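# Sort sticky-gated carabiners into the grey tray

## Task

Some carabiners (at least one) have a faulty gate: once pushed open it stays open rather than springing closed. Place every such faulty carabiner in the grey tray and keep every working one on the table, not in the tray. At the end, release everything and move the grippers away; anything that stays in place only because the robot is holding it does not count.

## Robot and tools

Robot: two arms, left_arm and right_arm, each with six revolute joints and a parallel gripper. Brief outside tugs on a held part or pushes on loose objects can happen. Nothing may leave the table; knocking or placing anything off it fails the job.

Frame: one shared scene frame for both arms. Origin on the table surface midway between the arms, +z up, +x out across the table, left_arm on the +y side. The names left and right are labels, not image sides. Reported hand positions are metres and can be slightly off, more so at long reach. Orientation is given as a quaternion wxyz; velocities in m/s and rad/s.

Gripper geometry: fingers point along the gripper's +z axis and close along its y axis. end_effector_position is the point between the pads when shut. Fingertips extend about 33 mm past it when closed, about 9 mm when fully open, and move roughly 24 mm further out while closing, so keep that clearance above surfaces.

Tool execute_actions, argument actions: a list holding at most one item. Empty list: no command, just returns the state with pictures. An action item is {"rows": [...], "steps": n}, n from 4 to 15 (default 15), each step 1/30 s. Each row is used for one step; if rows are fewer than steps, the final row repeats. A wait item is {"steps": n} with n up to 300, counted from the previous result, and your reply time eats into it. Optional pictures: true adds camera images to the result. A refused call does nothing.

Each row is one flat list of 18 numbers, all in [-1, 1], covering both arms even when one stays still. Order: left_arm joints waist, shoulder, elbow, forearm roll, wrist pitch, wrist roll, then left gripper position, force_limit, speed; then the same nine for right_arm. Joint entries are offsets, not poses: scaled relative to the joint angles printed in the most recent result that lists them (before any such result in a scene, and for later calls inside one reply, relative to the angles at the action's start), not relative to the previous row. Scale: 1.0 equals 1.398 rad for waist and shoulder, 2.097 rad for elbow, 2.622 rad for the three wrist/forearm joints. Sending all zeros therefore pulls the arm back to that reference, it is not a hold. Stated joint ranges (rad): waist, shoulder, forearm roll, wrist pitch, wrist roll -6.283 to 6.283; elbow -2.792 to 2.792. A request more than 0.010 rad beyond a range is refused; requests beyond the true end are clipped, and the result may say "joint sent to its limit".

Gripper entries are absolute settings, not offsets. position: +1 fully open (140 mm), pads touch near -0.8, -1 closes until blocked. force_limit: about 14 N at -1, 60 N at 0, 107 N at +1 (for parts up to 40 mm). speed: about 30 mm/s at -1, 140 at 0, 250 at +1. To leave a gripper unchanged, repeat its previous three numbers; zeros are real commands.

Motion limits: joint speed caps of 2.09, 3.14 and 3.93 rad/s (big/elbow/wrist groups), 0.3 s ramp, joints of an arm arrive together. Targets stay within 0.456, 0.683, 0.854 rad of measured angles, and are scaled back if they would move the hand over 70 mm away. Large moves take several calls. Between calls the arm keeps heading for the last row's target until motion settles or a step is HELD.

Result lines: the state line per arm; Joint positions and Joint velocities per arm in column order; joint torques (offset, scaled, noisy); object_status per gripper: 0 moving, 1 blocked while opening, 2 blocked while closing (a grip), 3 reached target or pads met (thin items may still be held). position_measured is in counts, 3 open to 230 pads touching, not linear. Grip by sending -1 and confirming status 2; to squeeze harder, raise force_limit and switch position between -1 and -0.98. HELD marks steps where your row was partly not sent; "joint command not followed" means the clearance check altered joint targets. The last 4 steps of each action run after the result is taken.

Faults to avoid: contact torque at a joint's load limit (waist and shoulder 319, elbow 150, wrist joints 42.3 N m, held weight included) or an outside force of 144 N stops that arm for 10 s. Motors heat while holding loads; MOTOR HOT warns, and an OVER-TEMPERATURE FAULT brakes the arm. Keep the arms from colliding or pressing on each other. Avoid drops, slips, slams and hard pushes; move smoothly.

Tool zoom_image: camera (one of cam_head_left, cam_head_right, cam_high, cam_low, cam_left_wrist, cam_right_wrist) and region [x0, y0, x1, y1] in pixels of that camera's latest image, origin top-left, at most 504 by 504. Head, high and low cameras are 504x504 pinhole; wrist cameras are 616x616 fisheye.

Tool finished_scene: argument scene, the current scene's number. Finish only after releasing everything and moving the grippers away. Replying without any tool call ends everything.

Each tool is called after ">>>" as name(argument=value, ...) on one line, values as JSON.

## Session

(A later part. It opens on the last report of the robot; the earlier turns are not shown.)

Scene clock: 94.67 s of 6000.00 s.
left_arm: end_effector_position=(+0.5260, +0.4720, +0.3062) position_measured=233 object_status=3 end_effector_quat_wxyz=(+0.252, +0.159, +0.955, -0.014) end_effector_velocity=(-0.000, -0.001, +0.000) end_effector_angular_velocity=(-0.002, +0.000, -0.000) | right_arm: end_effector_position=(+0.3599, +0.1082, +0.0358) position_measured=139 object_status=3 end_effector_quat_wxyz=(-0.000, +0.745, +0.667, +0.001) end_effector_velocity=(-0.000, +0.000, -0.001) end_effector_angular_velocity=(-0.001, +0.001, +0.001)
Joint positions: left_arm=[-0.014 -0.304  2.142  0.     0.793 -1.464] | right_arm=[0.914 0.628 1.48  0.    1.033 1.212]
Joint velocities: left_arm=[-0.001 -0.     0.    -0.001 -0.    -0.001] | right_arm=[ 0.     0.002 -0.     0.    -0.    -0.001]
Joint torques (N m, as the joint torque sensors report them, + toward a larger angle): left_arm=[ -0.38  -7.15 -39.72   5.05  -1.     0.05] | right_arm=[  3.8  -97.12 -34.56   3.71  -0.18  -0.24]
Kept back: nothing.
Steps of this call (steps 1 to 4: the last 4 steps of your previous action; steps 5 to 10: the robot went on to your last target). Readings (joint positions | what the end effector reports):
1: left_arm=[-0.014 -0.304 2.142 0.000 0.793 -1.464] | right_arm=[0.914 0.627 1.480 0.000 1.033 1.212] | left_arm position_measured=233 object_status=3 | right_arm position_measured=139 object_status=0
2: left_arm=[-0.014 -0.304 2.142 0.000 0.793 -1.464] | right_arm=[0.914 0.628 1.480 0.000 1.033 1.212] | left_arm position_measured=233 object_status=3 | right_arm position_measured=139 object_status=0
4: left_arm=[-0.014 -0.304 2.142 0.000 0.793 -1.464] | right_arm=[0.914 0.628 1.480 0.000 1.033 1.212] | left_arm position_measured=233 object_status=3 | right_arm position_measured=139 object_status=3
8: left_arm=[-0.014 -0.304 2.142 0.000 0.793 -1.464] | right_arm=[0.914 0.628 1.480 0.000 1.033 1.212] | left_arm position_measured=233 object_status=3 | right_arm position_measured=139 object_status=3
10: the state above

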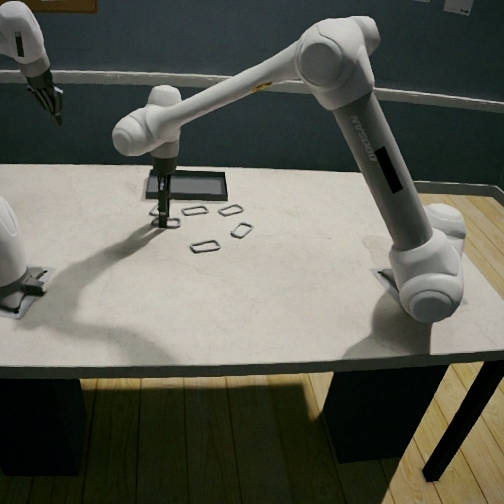

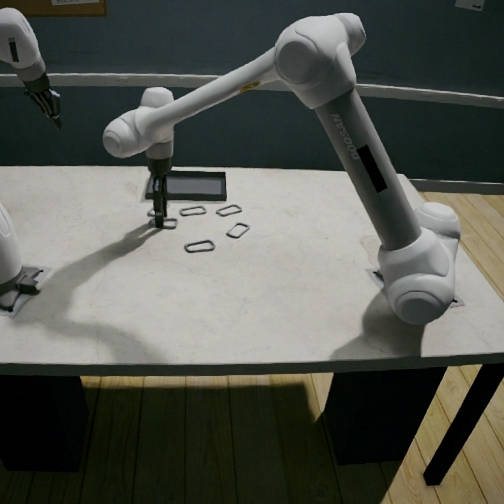

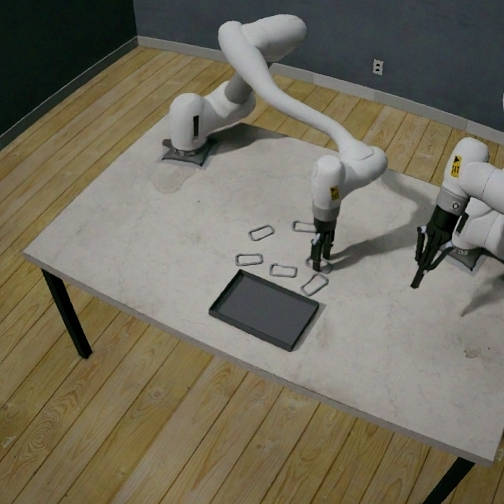

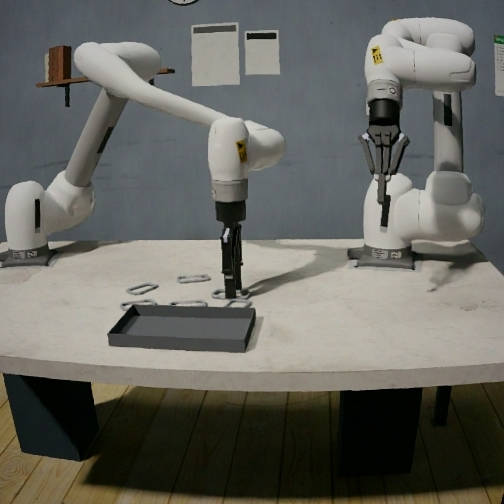

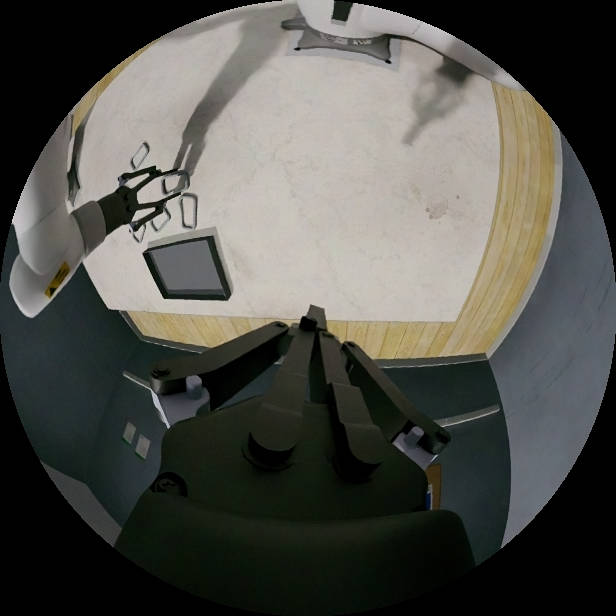

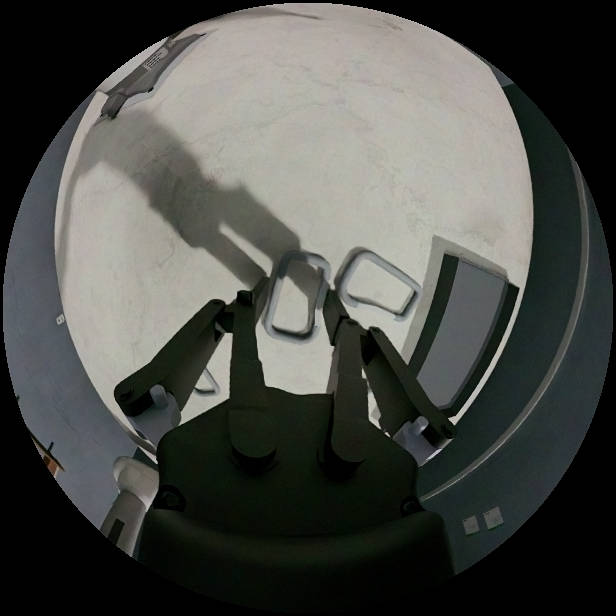

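>>> execute_actions(actions=[{"rows":[[0,0,0,0,0,0,-0.9,0,1,0,0.0005,0.00025,0,-0.00045,0,-0.08,-0.9,0],[0,0,0,0,0,0,-0.9,0,1,0,0.0009,0.00045,0,-0.0008,0,-0.08,-0.9,0]],"steps":15}], pictures=false)

>>> execute_actions(actions=[{"rows":[[0,0,0,0,0,0,-0.9,0,1,0,0.0005,0.00025,0,-0.00045,0,-0.08,-0.9,0],[0,0,0,0,0,0,-0.9,0,1,0,0.0009,0.00045,0,-0.0008,0,-0.08,-0.9,0]],"steps":15}], pictures=false)

>>> execute_actions(actions=[{"steps":8}], pictures=false)

Scene clock: 95.33 s of 6000.00 s.
left_arm: end_effector_position=(+0.5260, +0.4720, +0.3062) position_measured=233 object_status=3 end_effector_quat_wxyz=(+0.252, +0.159, +0.955, -0.014) end_effector_velocity=(-0.000, +0.000, +0.000) end_effector_angular_velocity=(-0.001, -0.000, +0.002) | right_arm: end_effector_position=(+0.3598, +0.1082, +0.0344) position_measured=139 object_status=3 end_effector_quat_wxyz=(-0.000, +0.745, +0.667, +0.001) end_effector_velocity=(+0.000, -0.001, -0.002) end_effector_angular_velocity=(-0.002, +0.001, -0.001)
Joint positions: left_arm=[-0.014 -0.304  2.142  0.     0.793 -1.464] | right_arm=[0.914 0.629 1.481 0.    1.031 1.212]
Joint velocities: left_arm=[ 0.001 -0.    -0.    -0.001  0.    -0.001] | right_arm=[-0.001  0.002  0.    -0.    -0.     0.   ]
Joint torques (N m, as the joint torque sensors report them, + toward a larger angle): left_arm=[ -0.49  -8.21 -39.55   5.06  -1.04   0.05] | right_arm=[  3.33 -98.29 -34.59   3.88  -0.27  -0.35]
Steps of this call (steps 1 to 9: the robot went on to your last target; steps 10 to 20: the first 11 steps of this action). Readings (joint positions | what the end effector reports):
10: left_arm=[-0.014 -0.304 2.142 0.000 0.793 -1.464] | right_arm=[0.914 0.628 1.480 0.000 1.033 1.212] | left_arm position_measured=233 object_status=3 | right_arm position_measured=139 object_status=3
11: left_arm=[-0.014 -0.304 2.142 0.000 0.793 -1.464] | right_arm=[0.914 0.628 1.480 0.000 1.032 1.212] | left_arm position_measured=233 object_status=3 | right_arm position_measured=139 object_status=3
13: left_arm=[-0.014 -0.304 2.142 0.000 0.793 -1.464] | right_arm=[0.914 0.628 1.480 0.000 1.031 1.212] | left_arm position_measured=233 object_status=3 | right_arm position_measured=139 object_status=3
17: left_arm=[-0.014 -0.304 2.142 0.000 0.793 -1.464] | right_arm=[0.914 0.629 1.481 0.000 1.031 1.212] | left_arm position_measured=233 object_status=3 | right_arm position_measured=139 object_status=3
20: the state above

Scene clock: 95.83 s of 6000.00 s.
left_arm: end_effector_position=(+0.5260, +0.4720, +0.3062) position_measured=233 object_status=3 end_effector_quat_wxyz=(+0.252, +0.159, +0.955, -0.014) end_effector_velocity=(+0.000, +0.000, +0.000) end_effector_angular_velocity=(+0.000, -0.000, +0.000) | right_arm: end_effector_position=(+0.3598, +0.1082, +0.0328) position_measured=139 object_status=3 end_effector_quat_wxyz=(-0.000, +0.745, +0.667, +0.001) end_effector_velocity=(+0.000, +0.000, +0.000) end_effector_angular_velocity=(+0.001, -0.001, -0.000)
Joint positions: left_arm=[-0.014 -0.304  2.142  0.     0.793 -1.464] | right_arm=[0.914 0.63  1.482 0.    1.028 1.212]
Joint velocities: left_arm=[ 0.001 -0.     0.     0.    -0.     0.   ] | right_arm=[ 0.    -0.     0.    -0.001 -0.001  0.001]
Joint torques (N m, as the joint torque sensors report them, + toward a larger angle): left_arm=[  0.47  -7.93 -39.71   5.13  -1.18   0.06] | right_arm=[  4.5  -98.21 -34.52   3.91   0.02  -0.02]
Steps of this call (steps 1 to 4: the last 4 steps of your previous action; steps 5 to 15: the first 11 steps of this action, its rows measured from where the robot was after step 4). Readings (joint positions | what the end effector reports):
4: left_arm=[-0.014 -0.304 2.142 0.000 0.793 -1.464] | right_arm=[0.914 0.629 1.481 0.000 1.030 1.212] | left_arm position_measured=233 object_status=3 | right_arm position_measured=139 object_status=3
5: left_arm=[-0.014 -0.304 2.142 0.000 0.793 -1.464] | right_arm=[0.914 0.629 1.481 0.000 1.030 1.212] | left_arm position_measured=233 object_status=3 | right_arm position_measured=139 object_status=3
6: left_arm=[-0.014 -0.304 2.142 0.000 0.793 -1.464] | right_arm=[0.914 0.629 1.481 0.000 1.030 1.212] | left_arm position_measured=233 object_status=3 | right_arm position_measured=139 object_status=3
8: left_arm=[-0.014 -0.304 2.142 0.000 0.793 -1.464] | right_arm=[0.914 0.630 1.481 0.000 1.029 1.212] | left_arm position_measured=233 object_status=3 | right_arm position_measured=139 object_status=3
12: left_arm=[-0.014 -0.304 2.142 0.000 0.793 -1.464] | right_arm=[0.914 0.630 1.482 0.000 1.029 1.212] | left_arm position_measured=233 object_status=3 | right_arm position_measured=139 object_status=3
15: the state above

Scene clock: 96.10 s of 6000.00 s.
left_arm: end_effector_position=(+0.5260, +0.4720, +0.3062) position_measured=233 object_status=3 end_effector_quat_wxyz=(+0.252, +0.159, +0.955, -0.014) end_effector_velocity=(-0.000, -0.000, -0.000) end_effector_angular_velocity=(-0.000, +0.001, +0.000) | right_arm: end_effector_position=(+0.3598, +0.1082, +0.0328) position_measured=139 object_status=3 end_effector_quat_wxyz=(-0.000, +0.745, +0.667, +0.001) end_effector_velocity=(-0.000, -0.000, +0.001) end_effector_angular_velocity=(+0.000, -0.000, -0.001)
Joint positions: left_arm=[-0.014 -0.304  2.142  0.     0.793 -1.464] | right_arm=[0.914 0.63  1.482 0.    1.028 1.212]
Joint velocities: left_arm=[-0.001  0.     0.     0.     0.    -0.002] | right_arm=[ 0.    -0.001  0.001 -0.     0.     0.001]
Joint torques (N m, as the joint torque sensors report them, + toward a larger angle): left_arm=[  0.32  -7.47 -39.8    5.02  -1.15   0.05] | right_arm=[  4.55 -97.53 -33.51   3.74   0.    -0.34]
Kept back: nothing.
Steps of this call (steps 1 to 4: the last 4 steps of your previous action; steps 5 to 8: the robot went on to your last target). Readings (joint positions | what the end effector reports):
1: left_arm=[-0.014 -0.304 2.142 0.000 0.793 -1.464] | right_arm=[0.914 0.630 1.482 0.000 1.028 1.212] | left_arm position_measured=233 object_status=3 | right_arm position_measured=139 object_status=3
2: left_arm=[-0.014 -0.304 2.142 0.000 0.793 -1.464] | right_arm=[0.914 0.630 1.482 0.000 1.028 1.212] | left_arm position_measured=233 object_status=3 | right_arm position_measured=139 object_status=3
4: left_arm=[-0.014 -0.304 2.142 0.000 0.793 -1.464] | right_arm=[0.914 0.630 1.482 0.000 1.028 1.212] | left_arm position_measured=233 object_status=3 | right_arm position_measured=139 object_status=3
8: the state above

>>> execute_actions(actions=[{"rows":[[0,0,0,0,0,0,-0.9,0,1,0,0.0006,0.0003,0,-0.00055,0,-0.08,-0.9,0],[0,0,0,0,0,0,-0.9,0,1,0,0.0012,0.0006,0,-0.0011,0,-0.08,-0.9,0]],"steps":15}], pictures=false)

>>> execute_actions(actions=[{"rows":[[0,0,0,0,0,0,-0.9,0,1,0,0.0006,0.0003,0,-0.00055,0,-0.08,-0.9,0],[0,0,0,0,0,0,-0.9,0,1,0,0.0012,0.0006,0,-0.0011,0,-0.08,-0.9,0]],"steps":15}], pictures=false)

>>> execute_actions(actions=[{"steps":8}], pictures=true)

>>> zoom_image(camera="cam_right_wrist", region=[200, 200, 400, 400])

Scene clock: 96.67 s of 6000.00 s.
left_arm: end_effector_position=(+0.5260, +0.4720, +0.3062) position_measured=233 object_status=3 end_effector_quat_wxyz=(+0.252, +0.159, +0.955, -0.014) end_effector_velocity=(-0.000, -0.000, +0.001) end_effector_angular_velocity=(-0.000, -0.001, -0.000) | right_arm: end_effector_position=(+0.3598, +0.1082, +0.0308) position_measured=139 object_status=3 end_effector_quat_wxyz=(-0.000, +0.745, +0.667, +0.000) end_effector_velocity=(+0.000, -0.000, -0.001) end_effector_angular_velocity=(-0.001, -0.000, +0.000)
Joint positions: left_arm=[-0.014 -0.304  2.142  0.     0.793 -1.464] | right_arm=[0.914 0.632 1.483 0.    1.026 1.212]
Joint velocities: left_arm=[-0.001 -0.001 -0.     0.001 -0.    -0.001] | right_arm=[-0.     0.001 -0.    -0.001 -0.    -0.   ]
Joint torques (N m, as the joint torque sensors report them, + toward a larger angle): left_arm=[ -0.31  -7.62 -39.44   5.04  -1.05   0.03] | right_arm=[  3.93 -99.12 -35.58   3.77  -0.21  -0.39]
Steps of this call (steps 1 to 6: the robot went on to your last target; steps 7 to 17: the first 11 steps of this action). Readings (joint positions | what the end effector reports):
7: left_arm=[-0.014 -0.304 2.142 0.000 0.793 -1.464] | right_arm=[0.914 0.630 1.482 0.000 1.028 1.212] | left_arm position_measured=233 object_status=3 | right_arm position_measured=139 object_status=3
8: left_arm=[-0.014 -0.304 2.142 0.000 0.793 -1.464] | right_arm=[0.914 0.631 1.482 0.000 1.028 1.212] | left_arm position_measured=233 object_status=3 | right_arm position_measured=139 object_status=3
10: left_arm=[-0.014 -0.304 2.142 0.000 0.793 -1.464] | right_arm=[0.914 0.631 1.483 0.000 1.027 1.212] | left_arm position_measured=233 object_status=3 | right_arm position_measured=139 object_status=3
14: left_arm=[-0.014 -0.304 2.142 0.000 0.793 -1.464] | right_arm=[0.914 0.632 1.483 0.000 1.026 1.212] | left_arm position_measured=233 object_status=3 | right_arm position_measured=139 object_status=3
17: the state above

Scene clock: 97.17 s of 6000.00 s.
left_arm: end_effector_position=(+0.5260, +0.4720, +0.3062) position_measured=233 object_status=3 end_effector_quat_wxyz=(+0.252, +0.159, +0.955, -0.014) end_effector_velocity=(-0.000, +0.000, +0.001) end_effector_angular_velocity=(+0.001, -0.001, +0.000) | right_arm: end_effector_position=(+0.3599, +0.1082, +0.0293) position_measured=139 object_status=3 end_effector_quat_wxyz=(-0.000, +0.745, +0.667, +0.001) end_effector_velocity=(-0.001, -0.000, -0.002) end_effector_angular_velocity=(-0.002, +0.001, +0.000)
Joint positions: left_arm=[-0.014 -0.304  2.142  0.     0.793 -1.464] | right_arm=[0.914 0.633 1.484 0.    1.023 1.212]
Joint velocities: left_arm=[-0.    -0.001 -0.     0.002  0.    -0.001] | right_arm=[ 0.     0.002  0.001  0.    -0.001 -0.   ]
Joint torques (N m, as the joint torque sensors report them, + toward a larger angle): left_arm=[ -0.34  -7.77 -39.64   5.11  -1.04   0.08] | right_arm=[  1.61 -15.68  -4.4    3.9  -10.35  -0.59]
Steps of this call (steps 1 to 4: the last 4 steps of your previous action; steps 5 to 15: the first 11 steps of this action, its rows measured from where the robot was after step 4). Readings (joint positions | what the end effector reports):
4: left_arm=[-0.014 -0.304 2.142 0.000 0.793 -1.464] | right_arm=[0.914 0.632 1.483 0.000 1.026 1.212] | left_arm position_measured=233 object_status=3 | right_arm position_measured=139 object_status=3
5: left_arm=[-0.014 -0.304 2.142 0.000 0.793 -1.464] | right_arm=[0.914 0.632 1.483 0.000 1.026 1.212] | left_arm position_measured=233 object_status=3 | right_arm position_measured=139 object_status=3
6: left_arm=[-0.014 -0.304 2.142 0.000 0.793 -1.464] | right_arm=[0.914 0.632 1.483 0.000 1.025 1.212] | left_arm position_measured=233 object_status=3 | right_arm position_measured=139 object_status=3
8: left_arm=[-0.014 -0.304 2.142 0.000 0.793 -1.464] | right_arm=[0.914 0.633 1.483 0.000 1.024 1.212] | left_arm position_measured=233 object_status=3 | right_arm position_measured=139 object_status=3
12: left_arm=[-0.014 -0.304 2.142 0.000 0.793 -1.464] | right_arm=[0.914 0.633 1.484 0.000 1.023 1.212] | left_arm position_measured=233 object_status=3 | right_arm position_measured=139 object_status=3
15: the state above

Scene clock: 97.43 s of 6000.00 s.
left_arm: end_effector_position=(+0.5260, +0.4720, +0.3062) position_measured=233 object_status=3 end_effector_quat_wxyz=(+0.252, +0.159, +0.955, -0.014) end_effector_velocity=(+0.000, -0.001, -0.000) end_effector_angular_velocity=(-0.001, +0.001, +0.000) | right_arm: end_effector_position=(+0.3598, +0.1082, +0.0290) position_measured=139 object_status=3 end_effector_quat_wxyz=(-0.000, +0.745, +0.667, +0.001) end_effector_velocity=(+0.000, +0.000, +0.000) end_effector_angular_velocity=(+0.000, -0.001, +0.000)
Joint positions: left_arm=[-0.014 -0.304  2.142  0.     0.793 -1.464] | right_arm=[0.914 0.633 1.484 0.    1.023 1.212]
Joint velocities: left_arm=[-0.001  0.001  0.    -0.001 -0.    -0.001] | right_arm=[-0.    -0.    -0.    -0.001 -0.     0.   ]
Joint torques (N m, as the joint torque sensors report them, + toward a larger angle): left_arm=[ -0.23  -7.53 -39.61   5.12  -1.03   0.08] | right_arm=[  3.14   4.79   3.53   4.14 -11.78  -0.51]
Kept back: nothing.
Steps of this call (steps 1 to 4: the last 4 steps of your previous action; steps 5 to 8: the robot went on to your last target). Readings (joint positions | what the end effector reports):
1: left_arm=[-0.014 -0.304 2.142 0.000 0.793 -1.464] | right_arm=[0.914 0.633 1.484 0.000 1.023 1.212] | left_arm position_measured=233 object_status=3 | right_arm position_measured=139 object_status=3
2: left_arm=[-0.014 -0.304 2.142 0.000 0.793 -1.464] | right_arm=[0.914 0.633 1.484 0.000 1.023 1.212] | left_arm position_measured=233 object_status=3 | right_arm position_measured=139 object_status=3
4: left_arm=[-0.014 -0.304 2.142 0.000 0.793 -1.464] | right_arm=[0.914 0.633 1.484 0.000 1.023 1.212] | left_arm position_measured=233 object_status=3 | right_arm position_measured=139 object_status=3
8: the state above

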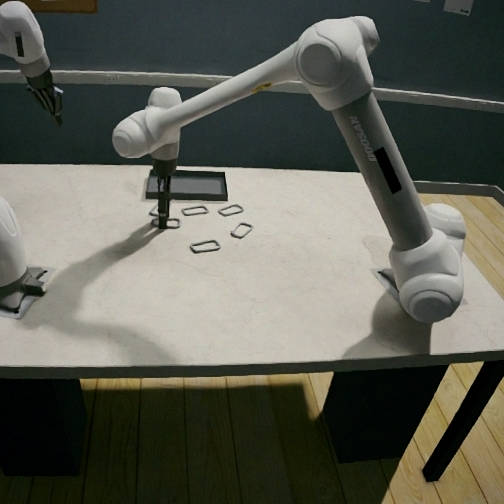

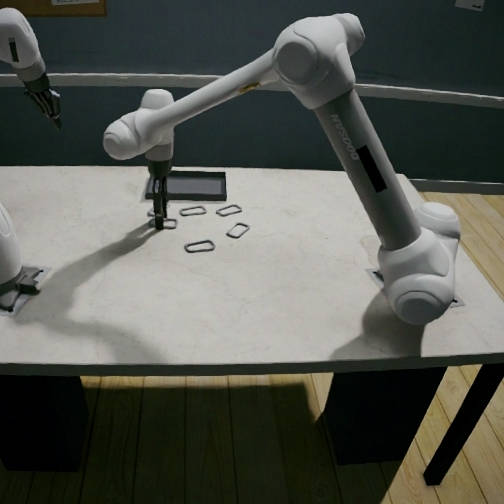

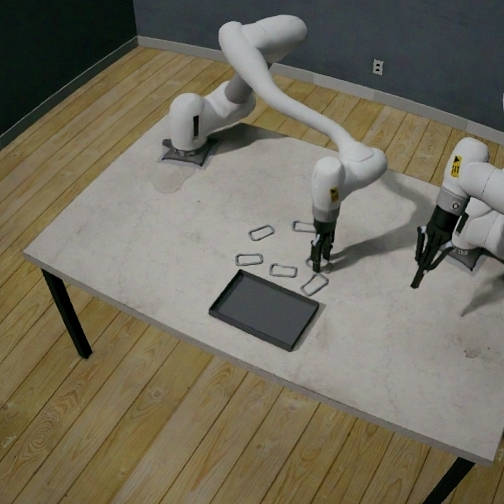

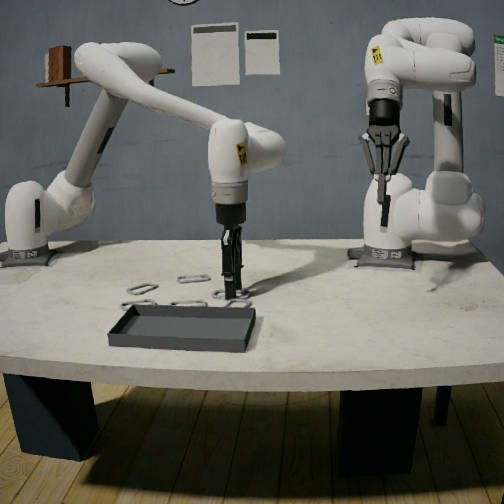

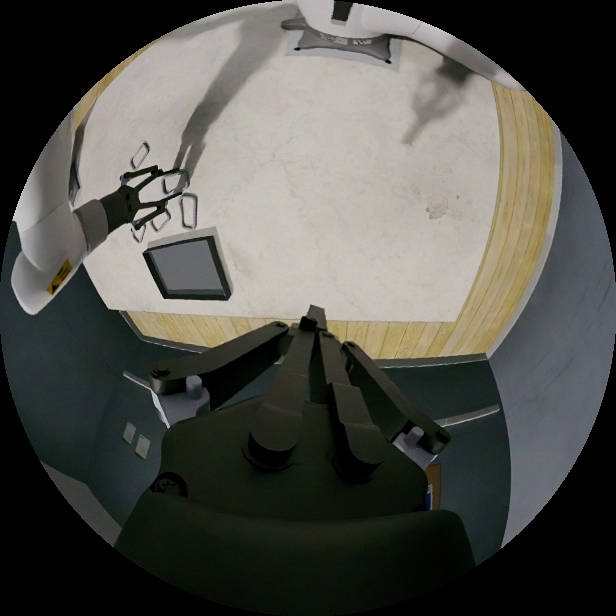

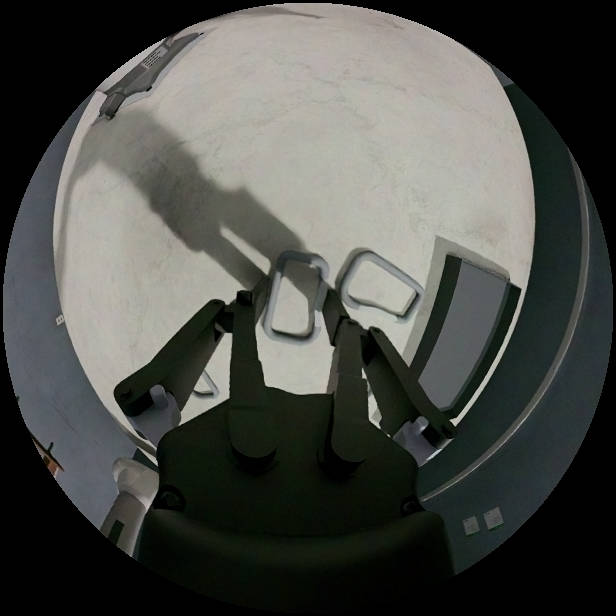

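Region (200, 200, 400, 400) of cam_right_wrist's 616x616 image, scaled by 2.520, with more detail than that image has.

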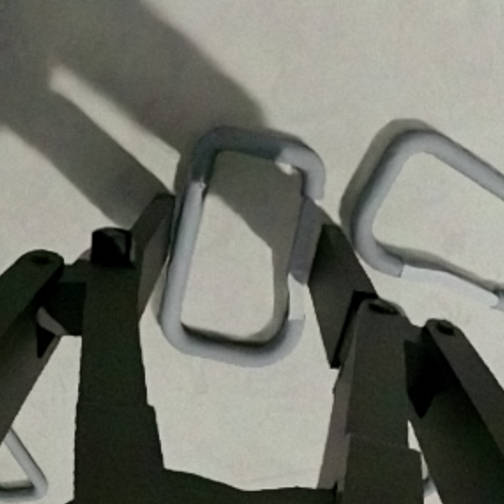

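>>> execute_actions(actions=[{"rows":[[0,0,0,0,0,0,-0.9,0,1,0,-0.0032,-0.0016,0,0.003,0,-0.08,-0.9,0]],"steps":10}], pictures=false)

>>> execute_actions(actions=[{"rows":[[0,0,0,0,0,0,-0.9,0,1,0,0,0,0,0,0,-0.46,-0.9,-0.7]],"steps":15}], pictures=false)

>>> execute_actions(actions=[{"steps":15}], pictures=true)

>>> zoom_image(camera="cam_right_wrist", region=[200, 200, 400, 400])

Scene clock: 97.90 s of 6000.00 s.
left_arm: end_effector_position=(+0.5260, +0.4720, +0.3062) position_measured=233 object_status=3 end_effector_quat_wxyz=(+0.252, +0.159, +0.955, -0.014) end_effector_velocity=(+0.000, +0.001, +0.000) end_effector_angular_velocity=(-0.000, -0.001, +0.001) | right_arm: end_effector_position=(+0.3596, +0.1078, +0.0324) position_measured=139 object_status=3 end_effector_quat_wxyz=(-0.000, +0.745, +0.667, -0.000) end_effector_velocity=(+0.002, +0.005, +0.022) end_effector_angular_velocity=(+0.013, -0.006, +0.001)
Joint positions: left_arm=[-0.014 -0.304  2.142  0.     0.793 -1.464] | right_arm=[0.914 0.631 1.482 0.    1.029 1.212]
Joint velocities: left_arm=[ 0.001 -0.001 -0.    -0.     0.     0.   ] | right_arm=[ 0.    -0.018 -0.014  0.     0.017 -0.001]
Joint torques (N m, as the joint torque sensors report them, + toward a larger angle): left_arm=[ -0.68  -7.15 -39.54   5.04  -1.01   0.  ] | right_arm=[  3.11 -94.92 -32.19   3.8   -0.13  -0.12]
Steps of this call (steps 1 to 8: the robot went on to your last target; steps 9 to 14: the first 6 steps of this action). Readings (joint positions | what the end effector reports):
9: left_arm=[-0.014 -0.304 2.142 0.000 0.793 -1.464] | right_arm=[0.914 0.634 1.484 0.000 1.023 1.212] | left_arm position_measured=233 object_status=3 | right_arm position_measured=139 object_status=3
10: left_arm=[-0.014 -0.304 2.142 0.000 0.793 -1.464] | right_arm=[0.914 0.633 1.484 0.000 1.024 1.212] | left_arm position_measured=233 object_status=3 | right_arm position_measured=139 object_status=3
12: left_arm=[-0.014 -0.304 2.142 0.000 0.793 -1.464] | right_arm=[0.914 0.632 1.483 0.000 1.027 1.212] | left_arm position_measured=233 object_status=3 | right_arm position_measured=139 object_status=3
14: the state above

Scene clock: 98.40 s of 6000.00 s.
left_arm: end_effector_position=(+0.5260, +0.4720, +0.3062) position_measured=233 object_status=3 end_effector_quat_wxyz=(+0.252, +0.159, +0.955, -0.014) end_effector_velocity=(-0.000, +0.000, +0.000) end_effector_angular_velocity=(-0.001, +0.000, +0.002) | right_arm: end_effector_position=(+0.3598, +0.1082, +0.0340) position_measured=152 object_status=2 end_effector_quat_wxyz=(-0.000, +0.745, +0.667, +0.000) end_effector_velocity=(+0.000, -0.000, -0.000) end_effector_angular_velocity=(-0.001, +0.000, -0.001)
Joint positions: left_arm=[-0.014 -0.304  2.142  0.     0.793 -1.464] | right_arm=[0.914 0.629 1.481 0.    1.03  1.212]
Joint velocities: left_arm=[ 0.    -0.    -0.    -0.     0.    -0.002] | right_arm=[-0.     0.001 -0.    -0.     0.     0.001]
Joint torques (N m, as the joint torque sensors report them, + toward a larger angle): left_arm=[ -0.78  -7.1  -39.55   5.13  -1.08   0.05] | right_arm=[  1.   -82.6  -27.63   3.15  -0.98  -0.45]
Steps of this call (steps 1 to 4: the last 4 steps of your previous action; steps 5 to 15: the first 11 steps of this action, its rows measured from where the robot was after step 4). Readings (joint positions | what the end effector reports):
4: left_arm=[-0.014 -0.304 2.142 0.000 0.793 -1.464] | right_arm=[0.914 0.630 1.481 0.000 1.030 1.212] | left_arm position_measured=233 object_status=3 | right_arm position_measured=139 object_status=3
5: left_arm=[-0.014 -0.304 2.142 0.000 0.793 -1.464] | right_arm=[0.914 0.629 1.481 0.000 1.030 1.212] | left_arm position_measured=233 object_status=3 | right_arm position_measured=139 object_status=0
6: left_arm=[-0.014 -0.304 2.142 0.000 0.793 -1.464] | right_arm=[0.914 0.629 1.481 0.000 1.030 1.212] | left_arm position_measured=233 object_status=3 | right_arm position_measured=141 object_status=0
8: left_arm=[-0.014 -0.304 2.142 0.000 0.793 -1.464] | right_arm=[0.914 0.629 1.481 0.000 1.030 1.212] | left_arm position_measured=233 object_status=3 | right_arm position_measured=147 object_status=0
12: left_arm=[-0.014 -0.304 2.142 0.000 0.793 -1.464] | right_arm=[0.914 0.629 1.481 0.000 1.030 1.212] | left_arm position_measured=233 object_status=3 | right_arm position_measured=152 object_status=0
15: the state above

Scene clock: 98.90 s of 6000.00 s.
left_arm: end_effector_position=(+0.5260, +0.4720, +0.3062) position_measured=233 object_status=3 end_effector_quat_wxyz=(+0.252, +0.159, +0.955, -0.014) end_effector_velocity=(+0.000, +0.000, -0.000) end_effector_angular_velocity=(+0.000, +0.001, +0.001) | right_arm: end_effector_position=(+0.3598, +0.1081, +0.0340) position_measured=152 object_status=2 end_effector_quat_wxyz=(-0.000, +0.745, +0.667, +0.000) end_effector_velocity=(-0.000, +0.000, -0.001) end_effector_angular_velocity=(-0.001, +0.000, +0.001)
Joint positions: left_arm=[-0.014 -0.304  2.142  0.     0.793 -1.464] | right_arm=[0.914 0.629 1.481 0.    1.03  1.212]
Joint velocities: left_arm=[ 0.001  0.001 -0.     0.     0.    -0.001] | right_arm=[ 0.     0.001 -0.001 -0.     0.    -0.   ]
Joint torques (N m, as the joint torque sensors report them, + toward a larger angle): left_arm=[ -0.75  -7.17 -39.53   4.99  -1.03   0.02] | right_arm=[  1.52 -77.52 -22.13   3.23  -0.02  -0.24]
Kept back: nothing.
Steps of this call (steps 1 to 4: the last 4 steps of your previous action; steps 5 to 15: the robot went on to your last target). Readings (joint positions | what the end effector reports):
1: left_arm=[-0.014 -0.304 2.142 0.000 0.793 -1.464] | right_arm=[0.914 0.629 1.481 0.000 1.030 1.212] | left_arm position_measured=233 object_status=3 | right_arm position_measured=152 object_status=2
2: left_arm=[-0.014 -0.304 2.142 0.000 0.793 -1.464] | right_arm=[0.914 0.629 1.481 0.000 1.030 1.212] | left_arm position_measured=233 object_status=3 | right_arm position_measured=152 object_status=2
4: left_arm=[-0.014 -0.304 2.142 0.000 0.793 -1.464] | right_arm=[0.914 0.629 1.481 0.000 1.030 1.212] | left_arm position_measured=233 object_status=3 | right_arm position_measured=152 object_status=2
8: left_arm=[-0.014 -0.304 2.142 0.000 0.793 -1.464] | right_arm=[0.914 0.629 1.481 0.000 1.030 1.212] | left_arm position_measured=233 object_status=3 | right_arm position_measured=152 object_status=2
15: the state above
All arms were judged still, so your last target was given up. Only a new action makes them travel on or press farther. Fingers that are still opening or closing keep moving.

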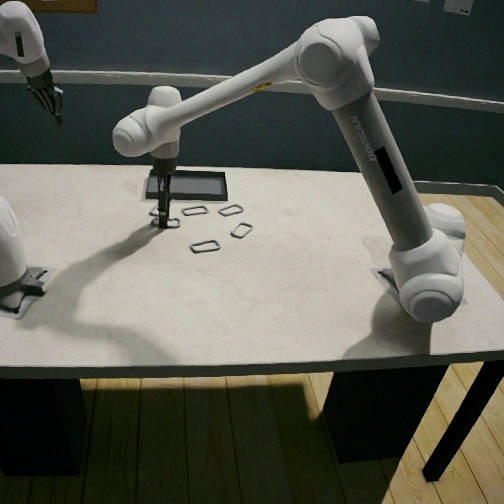

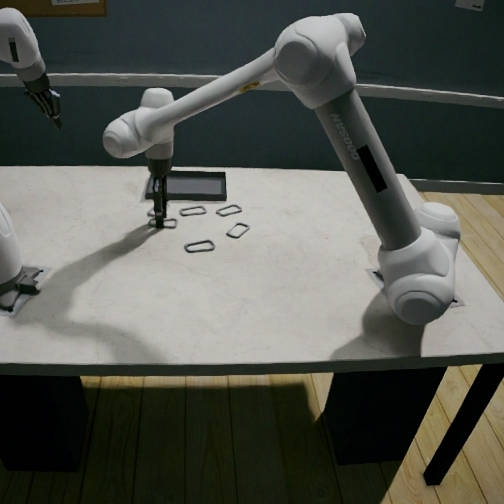

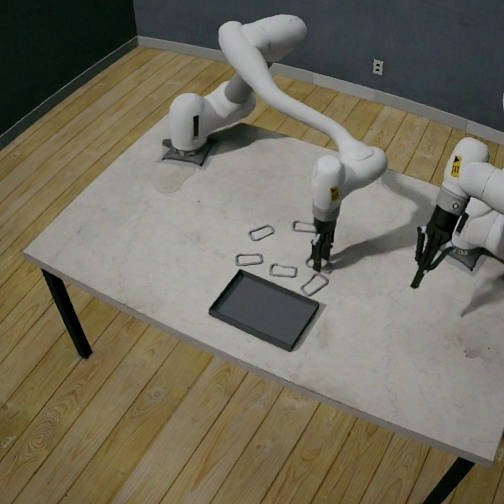

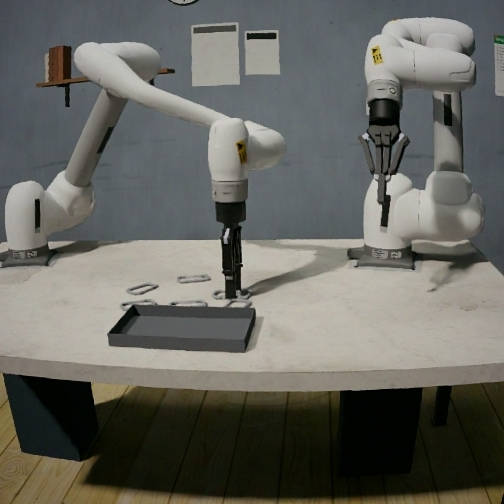

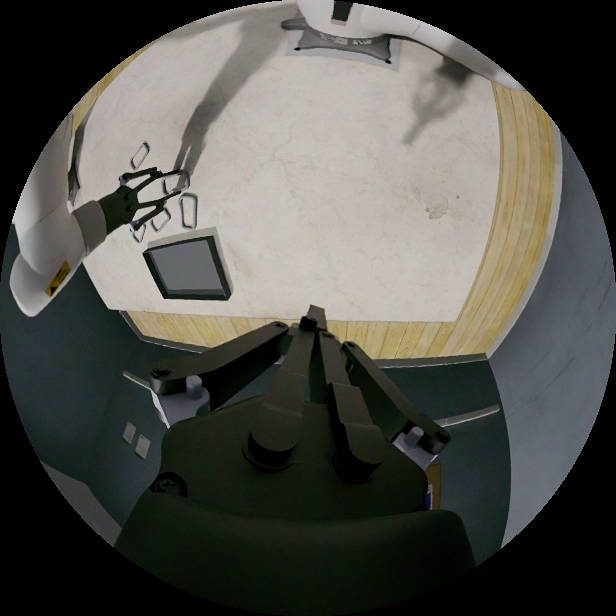

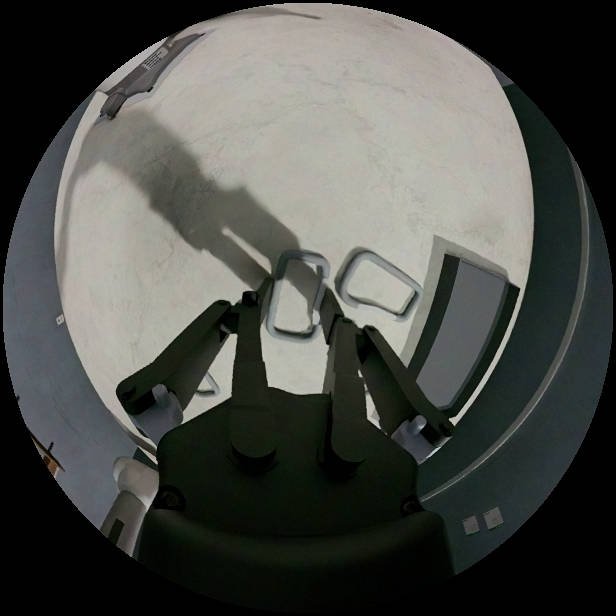

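Region (200, 200, 400, 400) of cam_right_wrist's 616x616 image, scaled by 2.520, with more detail than that image has.

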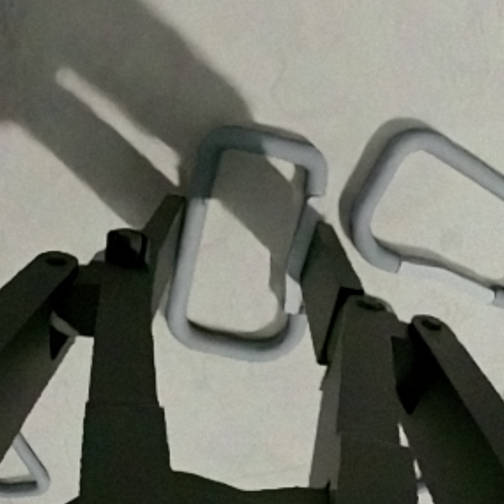

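>>> execute_actions(actions=[{"rows":[[0,0,0,0,0,0,-0.9,0,1,0,-0.0003,-0.00015,0,0.0003,0,-0.47,-0.9,-0.7],[0,0,0,0,0,0,-0.9,0,1,0,-0.0006,-0.0003,0,0.00055,0,-0.47,-0.9,-0.7],[0,0,0,0,0,0,-0.9,0,1,0,-0.0009,-0.00045,0,0.0008,0,-0.47,-0.9,-0.7]],"steps":15}], pictures=false)

>>> execute_actions(actions=[{"rows":[[0,0,0,0,0,0,-0.9,0,1,0,-0.0003,-0.00015,0,0.0003,0,-0.46,-0.9,-0.7],[0,0,0,0,0,0,-0.9,0,1,0,-0.0006,-0.0003,0,0.00055,0,-0.46,-0.9,-0.7],[0,0,0,0,0,0,-0.9,0,1,0,-0.0009,-0.00045,0,0.0008,0,-0.46,-0.9,-0.7]],"steps":15}], pictures=true)

>>> zoom_image(camera="cam_right_wrist", region=[200, 200, 400, 400])

Scene clock: 99.53 s of 6000.00 s.
left_arm: end_effector_position=(+0.5260, +0.4720, +0.3062) position_measured=233 object_status=3 end_effector_quat_wxyz=(+0.252, +0.159, +0.955, -0.014) end_effector_velocity=(-0.000, -0.000, +0.000) end_effector_angular_velocity=(-0.000, -0.000, +0.001) | right_arm: end_effector_position=(+0.3598, +0.1081, +0.0352) position_measured=152 object_status=0 end_effector_quat_wxyz=(-0.000, +0.745, +0.667, +0.000) end_effector_velocity=(+0.000, +0.001, +0.003) end_effector_angular_velocity=(+0.003, -0.001, -0.001)
Joint positions: left_arm=[-0.014 -0.304  2.142  0.     0.793 -1.464] | right_arm=[0.914 0.628 1.48  0.    1.032 1.212]
Joint velocities: left_arm=[-0.    -0.    -0.     0.    -0.    -0.001] | right_arm=[ 0.    -0.002 -0.001  0.001  0.     0.001]
Joint torques (N m, as the joint torque sensors report them, + toward a larger angle): left_arm=[  0.36  -7.84 -39.38   5.04  -1.03  -0.05] | right_arm=[  4.16 -97.74 -35.01   4.    -0.11  -0.33]
Steps of this call (steps 1 to 8: nothing new was sent; steps 9 to 19: the first 11 steps of this action). Readings (joint positions | what the end effector reports):
9: left_arm=[-0.014 -0.304 2.142 0.000 0.793 -1.464] | right_arm=[0.914 0.630 1.481 0.000 1.030 1.212] | left_arm position_measured=233 object_status=3 | right_arm position_measured=152 object_status=0
10: left_arm=[-0.014 -0.304 2.142 0.000 0.793 -1.464] | right_arm=[0.914 0.630 1.481 0.000 1.030 1.212] | left_arm position_measured=233 object_status=3 | right_arm position_measured=152 object_status=0
12: left_arm=[-0.014 -0.304 2.142 0.000 0.793 -1.464] | right_arm=[0.914 0.629 1.481 0.000 1.031 1.212] | left_arm position_measured=233 object_status=3 | right_arm position_measured=152 object_status=0
16: left_arm=[-0.014 -0.304 2.142 0.000 0.793 -1.464] | right_arm=[0.914 0.629 1.480 0.000 1.032 1.212] | left_arm position_measured=233 object_status=3 | right_arm position_measured=152 object_status=0
19: the state above

Scene clock: 100.03 s of 6000.00 s.
left_arm: end_effector_position=(+0.5260, +0.4720, +0.3062) position_measured=233 object_status=3 end_effector_quat_wxyz=(+0.252, +0.159, +0.955, -0.014) end_effector_velocity=(+0.000, -0.001, -0.000) end_effector_angular_velocity=(+0.001, +0.001, -0.003) | right_arm: end_effector_position=(+0.3598, +0.1081, +0.0369) position_measured=152 object_status=2 end_effector_quat_wxyz=(-0.000, +0.745, +0.667, +0.000) end_effector_velocity=(-0.000, +0.000, +0.001) end_effector_angular_velocity=(+0.001, -0.000, -0.001)
Joint positions: left_arm=[-0.014 -0.304  2.142  0.     0.793 -1.464] | right_arm=[0.914 0.627 1.479 0.    1.035 1.212]
Joint velocities: left_arm=[-0.002  0.001 -0.     0.     0.     0.   ] | right_arm=[ 0.    -0.001  0.     0.     0.001  0.001]
Joint torques (N m, as the joint torque sensors report them, + toward a larger angle): left_arm=[ -0.6   -7.32 -39.72   5.11  -1.06   0.04] | right_arm=[  2.76 -99.72 -34.32   3.77  -0.26  -0.39]
Steps of this call (steps 1 to 4: the last 4 steps of your previous action; steps 5 to 15: the first 11 steps of this action, its rows measured from where the robot was after step 4). Readings (joint positions | what the end effector reports):
4: left_arm=[-0.014 -0.304 2.142 0.000 0.793 -1.464] | right_arm=[0.914 0.628 1.480 0.000 1.033 1.212] | left_arm position_measured=233 object_status=3 | right_arm position_measured=152 object_status=2
5: left_arm=[-0.014 -0.304 2.142 0.000 0.793 -1.464] | right_arm=[0.914 0.628 1.480 0.000 1.033 1.212] | left_arm position_measured=233 object_status=3 | right_arm position_measured=152 object_status=0
6: left_arm=[-0.014 -0.304 2.142 0.000 0.793 -1.464] | right_arm=[0.914 0.628 1.480 0.000 1.033 1.212] | left_arm position_measured=233 object_status=3 | right_arm position_measured=152 object_status=0
8: left_arm=[-0.014 -0.304 2.142 0.000 0.793 -1.464] | right_arm=[0.914 0.628 1.480 0.000 1.034 1.212] | left_arm position_measured=233 object_status=3 | right_arm position_measured=152 object_status=0
12: left_arm=[-0.014 -0.304 2.142 0.000 0.793 -1.464] | right_arm=[0.914 0.627 1.479 0.000 1.034 1.212] | left_arm position_measured=233 object_status=3 | right_arm position_measured=152 object_status=2
15: the state above

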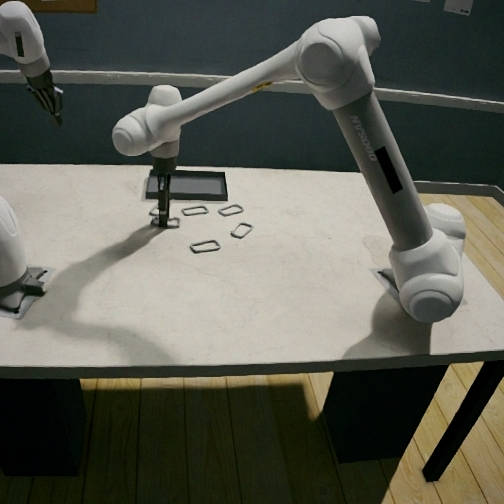

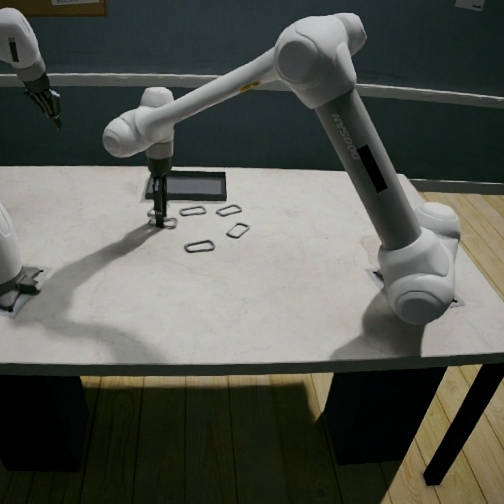

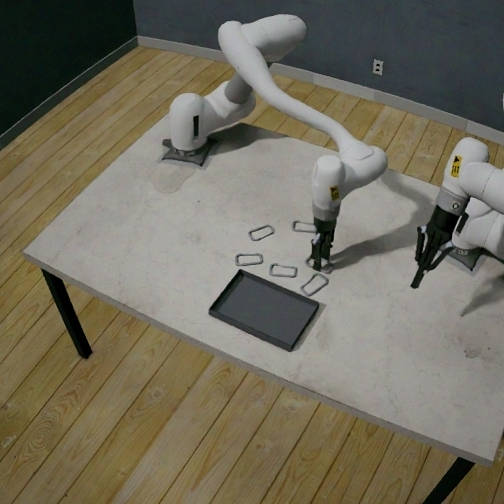

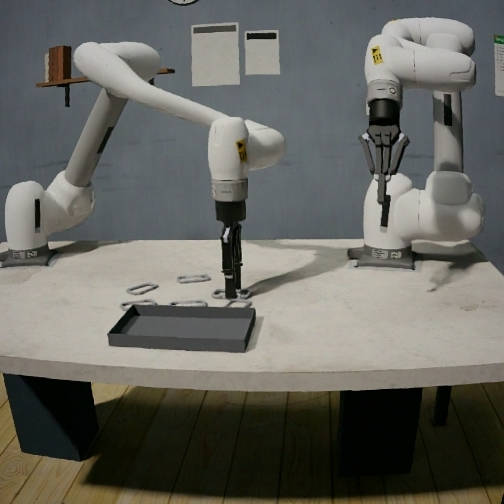

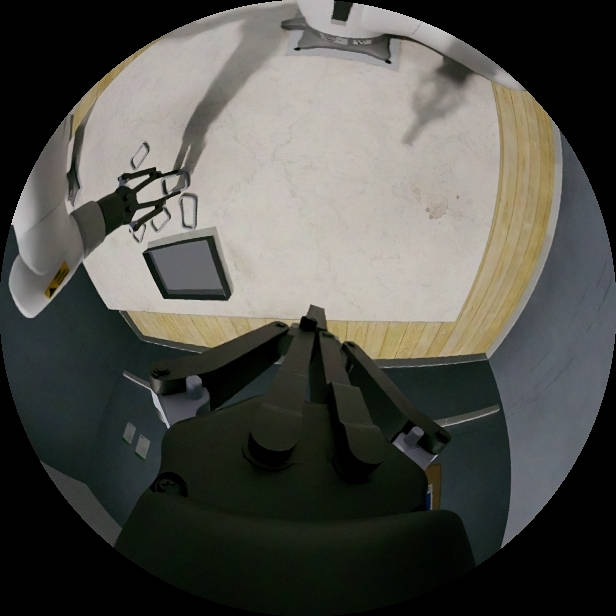

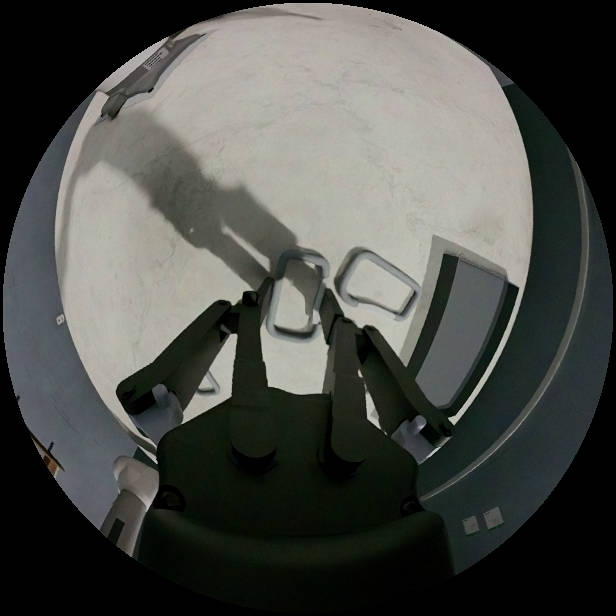

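Region (200, 200, 400, 400) of cam_right_wrist's 616x616 image, scaled by 2.520, with more detail than that image has.

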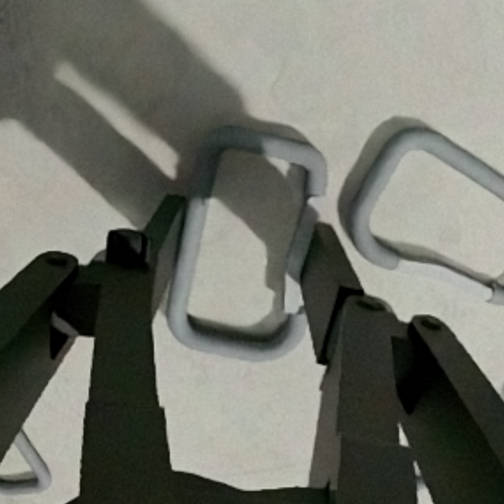

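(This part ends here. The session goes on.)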